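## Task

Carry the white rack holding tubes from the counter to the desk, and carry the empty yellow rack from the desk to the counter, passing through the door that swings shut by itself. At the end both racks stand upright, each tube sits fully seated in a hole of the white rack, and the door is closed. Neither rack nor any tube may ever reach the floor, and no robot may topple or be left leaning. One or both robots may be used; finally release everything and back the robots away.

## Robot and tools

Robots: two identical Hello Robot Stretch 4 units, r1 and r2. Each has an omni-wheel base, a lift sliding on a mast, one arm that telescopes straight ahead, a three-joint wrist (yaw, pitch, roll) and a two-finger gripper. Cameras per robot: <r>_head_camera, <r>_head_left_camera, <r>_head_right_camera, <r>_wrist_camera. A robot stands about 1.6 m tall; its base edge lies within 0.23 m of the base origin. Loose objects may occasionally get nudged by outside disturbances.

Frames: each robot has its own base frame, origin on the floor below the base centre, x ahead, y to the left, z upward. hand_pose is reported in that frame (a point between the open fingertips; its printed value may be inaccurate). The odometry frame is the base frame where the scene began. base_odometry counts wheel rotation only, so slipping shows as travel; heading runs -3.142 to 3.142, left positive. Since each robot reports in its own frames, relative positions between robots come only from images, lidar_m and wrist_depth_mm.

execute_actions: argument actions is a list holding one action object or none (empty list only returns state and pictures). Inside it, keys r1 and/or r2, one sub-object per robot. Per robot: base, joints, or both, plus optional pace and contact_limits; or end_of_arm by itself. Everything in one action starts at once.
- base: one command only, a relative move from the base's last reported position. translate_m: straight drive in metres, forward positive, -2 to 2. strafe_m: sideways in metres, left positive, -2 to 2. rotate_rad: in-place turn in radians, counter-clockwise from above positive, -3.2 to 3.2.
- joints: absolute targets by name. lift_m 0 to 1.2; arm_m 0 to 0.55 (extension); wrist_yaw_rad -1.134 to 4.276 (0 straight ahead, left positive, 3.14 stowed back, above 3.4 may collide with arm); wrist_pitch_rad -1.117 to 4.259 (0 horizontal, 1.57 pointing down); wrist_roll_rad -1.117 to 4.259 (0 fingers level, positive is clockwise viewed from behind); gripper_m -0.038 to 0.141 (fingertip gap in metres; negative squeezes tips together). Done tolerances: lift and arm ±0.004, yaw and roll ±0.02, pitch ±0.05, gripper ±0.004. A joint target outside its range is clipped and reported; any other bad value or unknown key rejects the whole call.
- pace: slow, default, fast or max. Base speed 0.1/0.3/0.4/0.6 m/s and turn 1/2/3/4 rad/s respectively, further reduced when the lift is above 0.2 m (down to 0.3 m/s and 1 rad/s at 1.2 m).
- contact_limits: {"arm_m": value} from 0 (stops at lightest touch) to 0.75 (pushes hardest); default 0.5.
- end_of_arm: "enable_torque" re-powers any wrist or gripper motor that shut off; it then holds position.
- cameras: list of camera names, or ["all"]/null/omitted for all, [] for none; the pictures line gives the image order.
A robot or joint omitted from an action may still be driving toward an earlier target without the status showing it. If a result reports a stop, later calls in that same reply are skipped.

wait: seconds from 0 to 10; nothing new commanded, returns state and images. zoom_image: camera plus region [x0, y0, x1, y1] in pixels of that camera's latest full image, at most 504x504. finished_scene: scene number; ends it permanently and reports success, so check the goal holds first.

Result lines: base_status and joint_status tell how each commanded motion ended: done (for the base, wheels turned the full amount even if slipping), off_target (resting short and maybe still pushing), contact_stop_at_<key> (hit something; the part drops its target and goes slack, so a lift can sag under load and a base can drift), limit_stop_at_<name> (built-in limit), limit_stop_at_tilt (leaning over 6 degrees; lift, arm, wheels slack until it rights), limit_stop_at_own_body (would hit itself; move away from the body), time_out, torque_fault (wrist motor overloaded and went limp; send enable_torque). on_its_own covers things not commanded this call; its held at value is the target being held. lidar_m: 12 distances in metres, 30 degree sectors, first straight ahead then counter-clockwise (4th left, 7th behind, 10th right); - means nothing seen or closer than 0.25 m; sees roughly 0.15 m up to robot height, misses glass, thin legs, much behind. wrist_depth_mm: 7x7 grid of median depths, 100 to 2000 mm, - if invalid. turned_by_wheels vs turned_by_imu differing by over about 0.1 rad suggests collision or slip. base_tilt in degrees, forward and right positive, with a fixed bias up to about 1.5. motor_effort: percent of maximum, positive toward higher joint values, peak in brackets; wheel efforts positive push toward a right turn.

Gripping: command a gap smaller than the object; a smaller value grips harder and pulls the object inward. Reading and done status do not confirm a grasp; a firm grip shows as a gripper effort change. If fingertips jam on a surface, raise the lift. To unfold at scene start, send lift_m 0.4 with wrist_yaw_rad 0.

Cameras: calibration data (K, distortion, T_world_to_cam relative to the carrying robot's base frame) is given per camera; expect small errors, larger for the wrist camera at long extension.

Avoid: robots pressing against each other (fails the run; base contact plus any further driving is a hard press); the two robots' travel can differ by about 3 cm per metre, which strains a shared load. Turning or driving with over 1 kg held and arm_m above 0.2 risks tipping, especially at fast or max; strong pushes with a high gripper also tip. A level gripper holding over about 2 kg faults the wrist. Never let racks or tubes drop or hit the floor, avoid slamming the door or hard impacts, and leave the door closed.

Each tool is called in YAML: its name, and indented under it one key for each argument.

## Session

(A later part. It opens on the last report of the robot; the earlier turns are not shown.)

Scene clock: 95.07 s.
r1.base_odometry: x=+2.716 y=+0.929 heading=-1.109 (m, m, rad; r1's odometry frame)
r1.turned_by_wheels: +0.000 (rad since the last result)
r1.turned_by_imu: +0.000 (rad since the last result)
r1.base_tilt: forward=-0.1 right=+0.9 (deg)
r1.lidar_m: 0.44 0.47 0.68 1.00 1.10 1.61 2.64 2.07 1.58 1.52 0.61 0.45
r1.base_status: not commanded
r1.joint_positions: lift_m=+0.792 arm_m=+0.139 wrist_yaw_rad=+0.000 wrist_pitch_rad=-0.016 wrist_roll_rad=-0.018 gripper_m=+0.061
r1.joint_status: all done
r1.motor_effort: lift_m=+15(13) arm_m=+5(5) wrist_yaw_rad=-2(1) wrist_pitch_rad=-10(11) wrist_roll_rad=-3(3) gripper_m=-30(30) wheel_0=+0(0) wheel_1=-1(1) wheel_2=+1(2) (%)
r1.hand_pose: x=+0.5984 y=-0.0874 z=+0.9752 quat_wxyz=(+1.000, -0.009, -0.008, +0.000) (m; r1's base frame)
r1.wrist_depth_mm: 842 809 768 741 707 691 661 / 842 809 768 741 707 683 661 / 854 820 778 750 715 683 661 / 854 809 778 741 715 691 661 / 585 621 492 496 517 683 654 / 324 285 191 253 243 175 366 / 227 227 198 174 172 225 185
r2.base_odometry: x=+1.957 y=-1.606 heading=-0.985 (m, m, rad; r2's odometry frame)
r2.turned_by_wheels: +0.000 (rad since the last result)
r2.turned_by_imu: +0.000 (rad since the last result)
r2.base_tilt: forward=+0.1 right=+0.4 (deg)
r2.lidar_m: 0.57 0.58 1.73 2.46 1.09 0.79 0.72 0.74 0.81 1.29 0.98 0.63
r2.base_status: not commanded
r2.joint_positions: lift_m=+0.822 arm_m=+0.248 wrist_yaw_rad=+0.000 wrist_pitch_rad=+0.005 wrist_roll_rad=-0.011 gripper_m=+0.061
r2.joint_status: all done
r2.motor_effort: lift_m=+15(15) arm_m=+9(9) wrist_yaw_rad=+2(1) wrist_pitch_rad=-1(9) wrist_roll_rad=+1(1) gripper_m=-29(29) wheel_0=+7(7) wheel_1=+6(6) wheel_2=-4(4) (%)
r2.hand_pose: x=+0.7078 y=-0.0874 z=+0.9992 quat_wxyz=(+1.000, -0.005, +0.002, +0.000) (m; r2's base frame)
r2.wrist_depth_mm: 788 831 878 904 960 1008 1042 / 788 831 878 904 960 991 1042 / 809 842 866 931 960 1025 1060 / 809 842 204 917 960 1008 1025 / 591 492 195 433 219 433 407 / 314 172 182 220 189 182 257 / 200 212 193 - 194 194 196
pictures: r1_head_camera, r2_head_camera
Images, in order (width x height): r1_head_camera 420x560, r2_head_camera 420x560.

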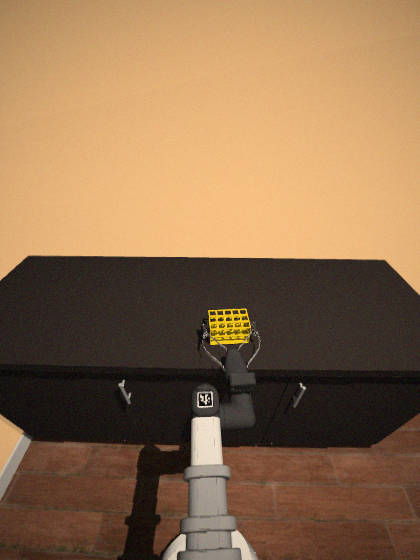

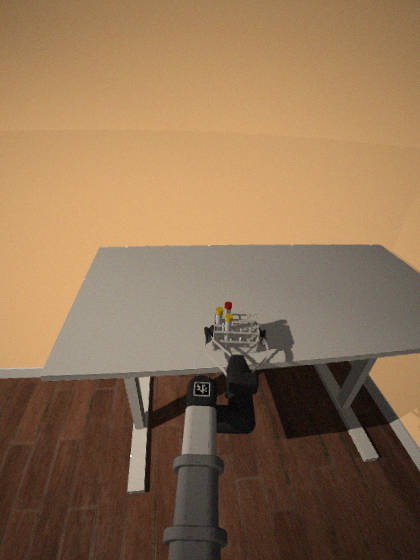

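execute_actions:
  actions:
    - {"r1":{"joints":{"lift_m":0.787,"gripper_m":0.141}},"r2":{"joints":{"gripper_m":0.141}}}
  cameras: []

execute_actions:
  actions:
    - {"r1":{"joints":{"arm_m":0},"base":{"translate_m":-0.22}},"r2":{"joints":{"arm_m":0},"base":{"translate_m":-0.1}}}
  cameras: ["r1_head_right_camera","r1_wrist_camera","r2_head_left_camera","r2_wrist_camera"]

Scene clock: 99.13 s.
r1.base_odometry: x=+2.716 y=+0.929 heading=-1.109 (m, m, rad; r1's odometry frame)
r1.turned_by_wheels: +0.000 (rad since the last result)
r1.turned_by_imu: +0.000 (rad since the last result)
r1.base_tilt: forward=-0.3 right=+1.1 (deg)
r1.lidar_m: 0.44 0.48 0.68 1.02 1.10 1.62 2.62 2.05 1.59 1.54 0.63 0.47
r1.base_status: not commanded
r1.joint_positions: lift_m=+0.787 arm_m=+0.139 wrist_yaw_rad=+0.000 wrist_pitch_rad=-0.017 wrist_roll_rad=-0.018 gripper_m=+0.141
r1.joint_status: all done
r1.motor_effort: lift_m=+15(15) arm_m=+6(6) wrist_yaw_rad=-1(0) wrist_pitch_rad=-8(10) wrist_roll_rad=-3(3) gripper_m=-3(32) wheel_0=+0(0) wheel_1=-1(1) wheel_2=+1(2) (%)
r1.hand_pose: x=+0.5984 y=-0.0874 z=+0.9705 quat_wxyz=(+1.000, -0.009, -0.008, +0.000) (m; r1's base frame)
r1.wrist_depth_mm: 842 809 778 741 715 683 661 / 842 820 768 741 715 683 661 / 842 809 778 741 715 683 661 / 842 809 778 750 715 683 668 / 564 603 477 484 270 683 654 / 310 320 198 247 223 193 353 / 219 220 223 152 227 219 240
r2.base_odometry: x=+1.957 y=-1.606 heading=-0.985 (m, m, rad; r2's odometry frame)
r2.turned_by_wheels: +0.000 (rad since the last result)
r2.turned_by_imu: +0.001 (rad since the last result)
r2.base_tilt: forward=+0.1 right=+0.5 (deg)
r2.lidar_m: 0.58 0.59 1.72 2.45 1.12 0.78 0.72 0.72 0.81 1.30 0.97 0.65
r2.base_status: not commanded
r2.joint_positions: lift_m=+0.822 arm_m=+0.248 wrist_yaw_rad=+0.000 wrist_pitch_rad=+0.006 wrist_roll_rad=-0.011 gripper_m=+0.141
r2.joint_status: all done
r2.motor_effort: lift_m=+15(16) arm_m=+9(9) wrist_yaw_rad=+0(1) wrist_pitch_rad=-3(5) wrist_roll_rad=+0(1) gripper_m=-1(29) wheel_0=+7(7) wheel_1=+6(6) wheel_2=-4(4) (%)
r2.hand_pose: x=+0.7078 y=-0.0874 z=+0.9989 quat_wxyz=(+1.000, -0.005, +0.003, +0.000) (m; r2's base frame)
r2.wrist_depth_mm: 788 831 866 891 931 991 1042 / 788 820 866 931 960 1008 1042 / 798 842 854 904 946 991 1060 / 798 842 225 904 946 991 991 / 574 544 213 427 224 415 402 / 310 204 204 196 229 248 254 / 219 209 203 - 204 191 193
pictures: none
No camera images: the call's "cameras" was empty. Leave "cameras" out to get every camera's image.

Scene clock: 101.30 s.
r1.base_odometry: x=+2.618 y=+1.126 heading=-1.109 (m, m, rad; r1's odometry frame)
r1.turned_by_wheels: +0.000 (rad since the last result)
r1.turned_by_imu: +0.001 (rad since the last result)
r1.base_tilt: forward=-0.2 right=+0.9 (deg)
r1.lidar_m: 0.66 0.70 1.01 1.04 1.13 1.62 2.40 2.06 1.57 1.51 0.92 0.68
r1.base_status: done
r1.joint_positions: lift_m=+0.787 arm_m=+0.001 wrist_yaw_rad=+0.000 wrist_pitch_rad=-0.017 wrist_roll_rad=-0.018 gripper_m=+0.141
r1.joint_status: all done
r1.motor_effort: lift_m=+16(16) arm_m=-6(5) wrist_yaw_rad=-1(1) wrist_pitch_rad=-7(7) wrist_roll_rad=-3(4) gripper_m=+0(1) wheel_0=-1(5) wheel_1=+1(5) wheel_2=-1(8) (%)
r1.hand_pose: x=+0.4603 y=-0.0875 z=+0.9705 quat_wxyz=(+1.000, -0.009, -0.008, +0.000) (m; r1's base frame)
r1.wrist_depth_mm: 1229 1205 1160 1118 1060 1025 991 / 1255 1182 1160 1098 1078 1025 991 / 1255 1205 1182 1098 1060 1025 991 / 1255 1205 1160 1118 1060 1025 991 / 574 609 647 654 699 732 750 / 539 512 222 455 439 199 415 / 535 521 496 152 455 442 427
r2.base_odometry: x=+1.902 y=-1.523 heading=-0.985 (m, m, rad; r2's odometry frame)
r2.turned_by_wheels: -0.001 (rad since the last result)
r2.turned_by_imu: +0.001 (rad since the last result)
r2.base_tilt: forward=+0.2 right=+0.4 (deg)
r2.lidar_m: 0.67 0.71 1.84 2.44 0.94 0.68 0.63 0.64 0.71 1.30 1.16 0.75
r2.base_status: done
r2.joint_positions: lift_m=+0.822 arm_m=+0.002 wrist_yaw_rad=+0.000 wrist_pitch_rad=+0.006 wrist_roll_rad=-0.011 gripper_m=+0.141
r2.joint_status: all done
r2.motor_effort: lift_m=+16(16) arm_m=-9(9) wrist_yaw_rad=+2(0) wrist_pitch_rad=-5(7) wrist_roll_rad=+2(1) gripper_m=-4(2) wheel_0=-5(11) wheel_1=-4(11) wheel_2=+2(16) (%)
r2.hand_pose: x=+0.4610 y=-0.0875 z=+0.9988 quat_wxyz=(+1.000, -0.005, +0.003, +0.000) (m; r2's base frame)
r2.wrist_depth_mm: 1078 1118 1182 1255 1281 1366 1308 / 1138 1138 1205 1229 1308 1430 1336 / 1118 1138 1205 1281 1308 1366 1366 / 1118 1160 1182 1255 1308 1138 1008 / 591 564 530 517 508 539 991 / 750 208 1205 1281 1336 1430 1397 / 1138 1182 1229 - 1397 1430 1078
pictures: r1_head_right_camera, r1_wrist_camera, r2_head_left_camera, r2_wrist_camera
camera_calibration (this result's frames):
r1_wrist_camera: T_world_to_cam=[[0.0786152, -0.99684, 0.0113663, -0.115138], [-0.0265437, -0.0134906, -0.999557, 1.0306], [0.996552, 0.0782787, -0.0275204, -0.199091], [0, 0, 0, 1]] pos_world=[0.234812, -0.0852862, 1.02597]
r2_wrist_camera: T_world_to_cam=[[-0.0465759, -0.998639, -0.0234674, -0.0543821], [-0.0548049, 0.0260122, -0.998158, 1.0694], [0.99741, -0.045204, -0.0559419, -0.180504], [0, 0, 0, 1]] pos_world=[0.236113, -0.0902851, 1.05606]
Images, in order (width x height): r1_head_right_camera 420x672, r1_wrist_camera 616x392, r2_head_left_camera 420x672, r2_wrist_camera 616x392.

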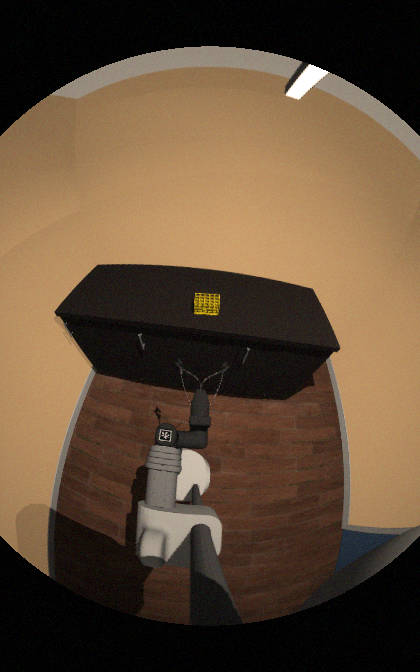

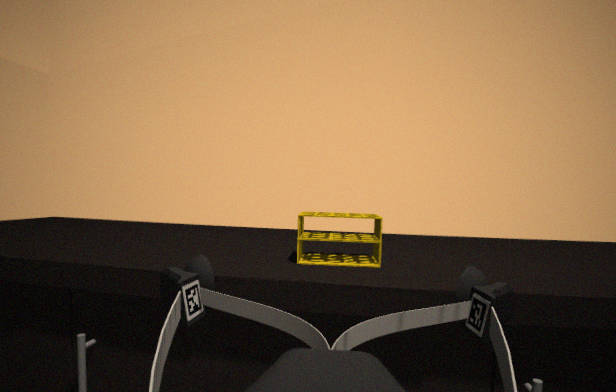

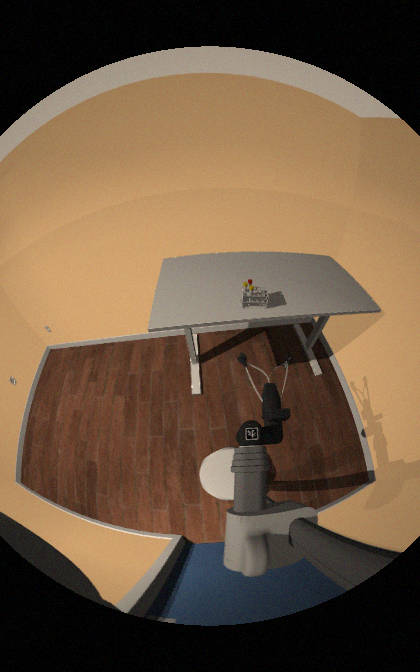

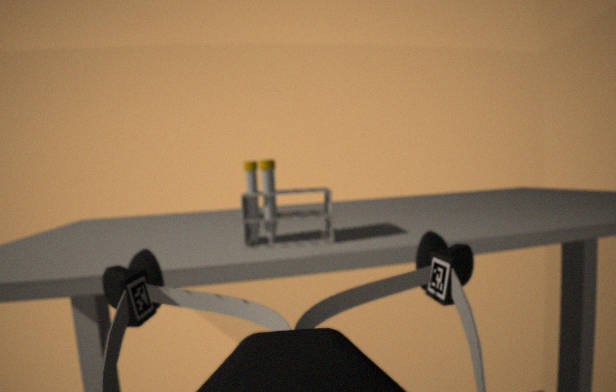

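finished_scene:
  scene: 2

The scene is finished: the task was done.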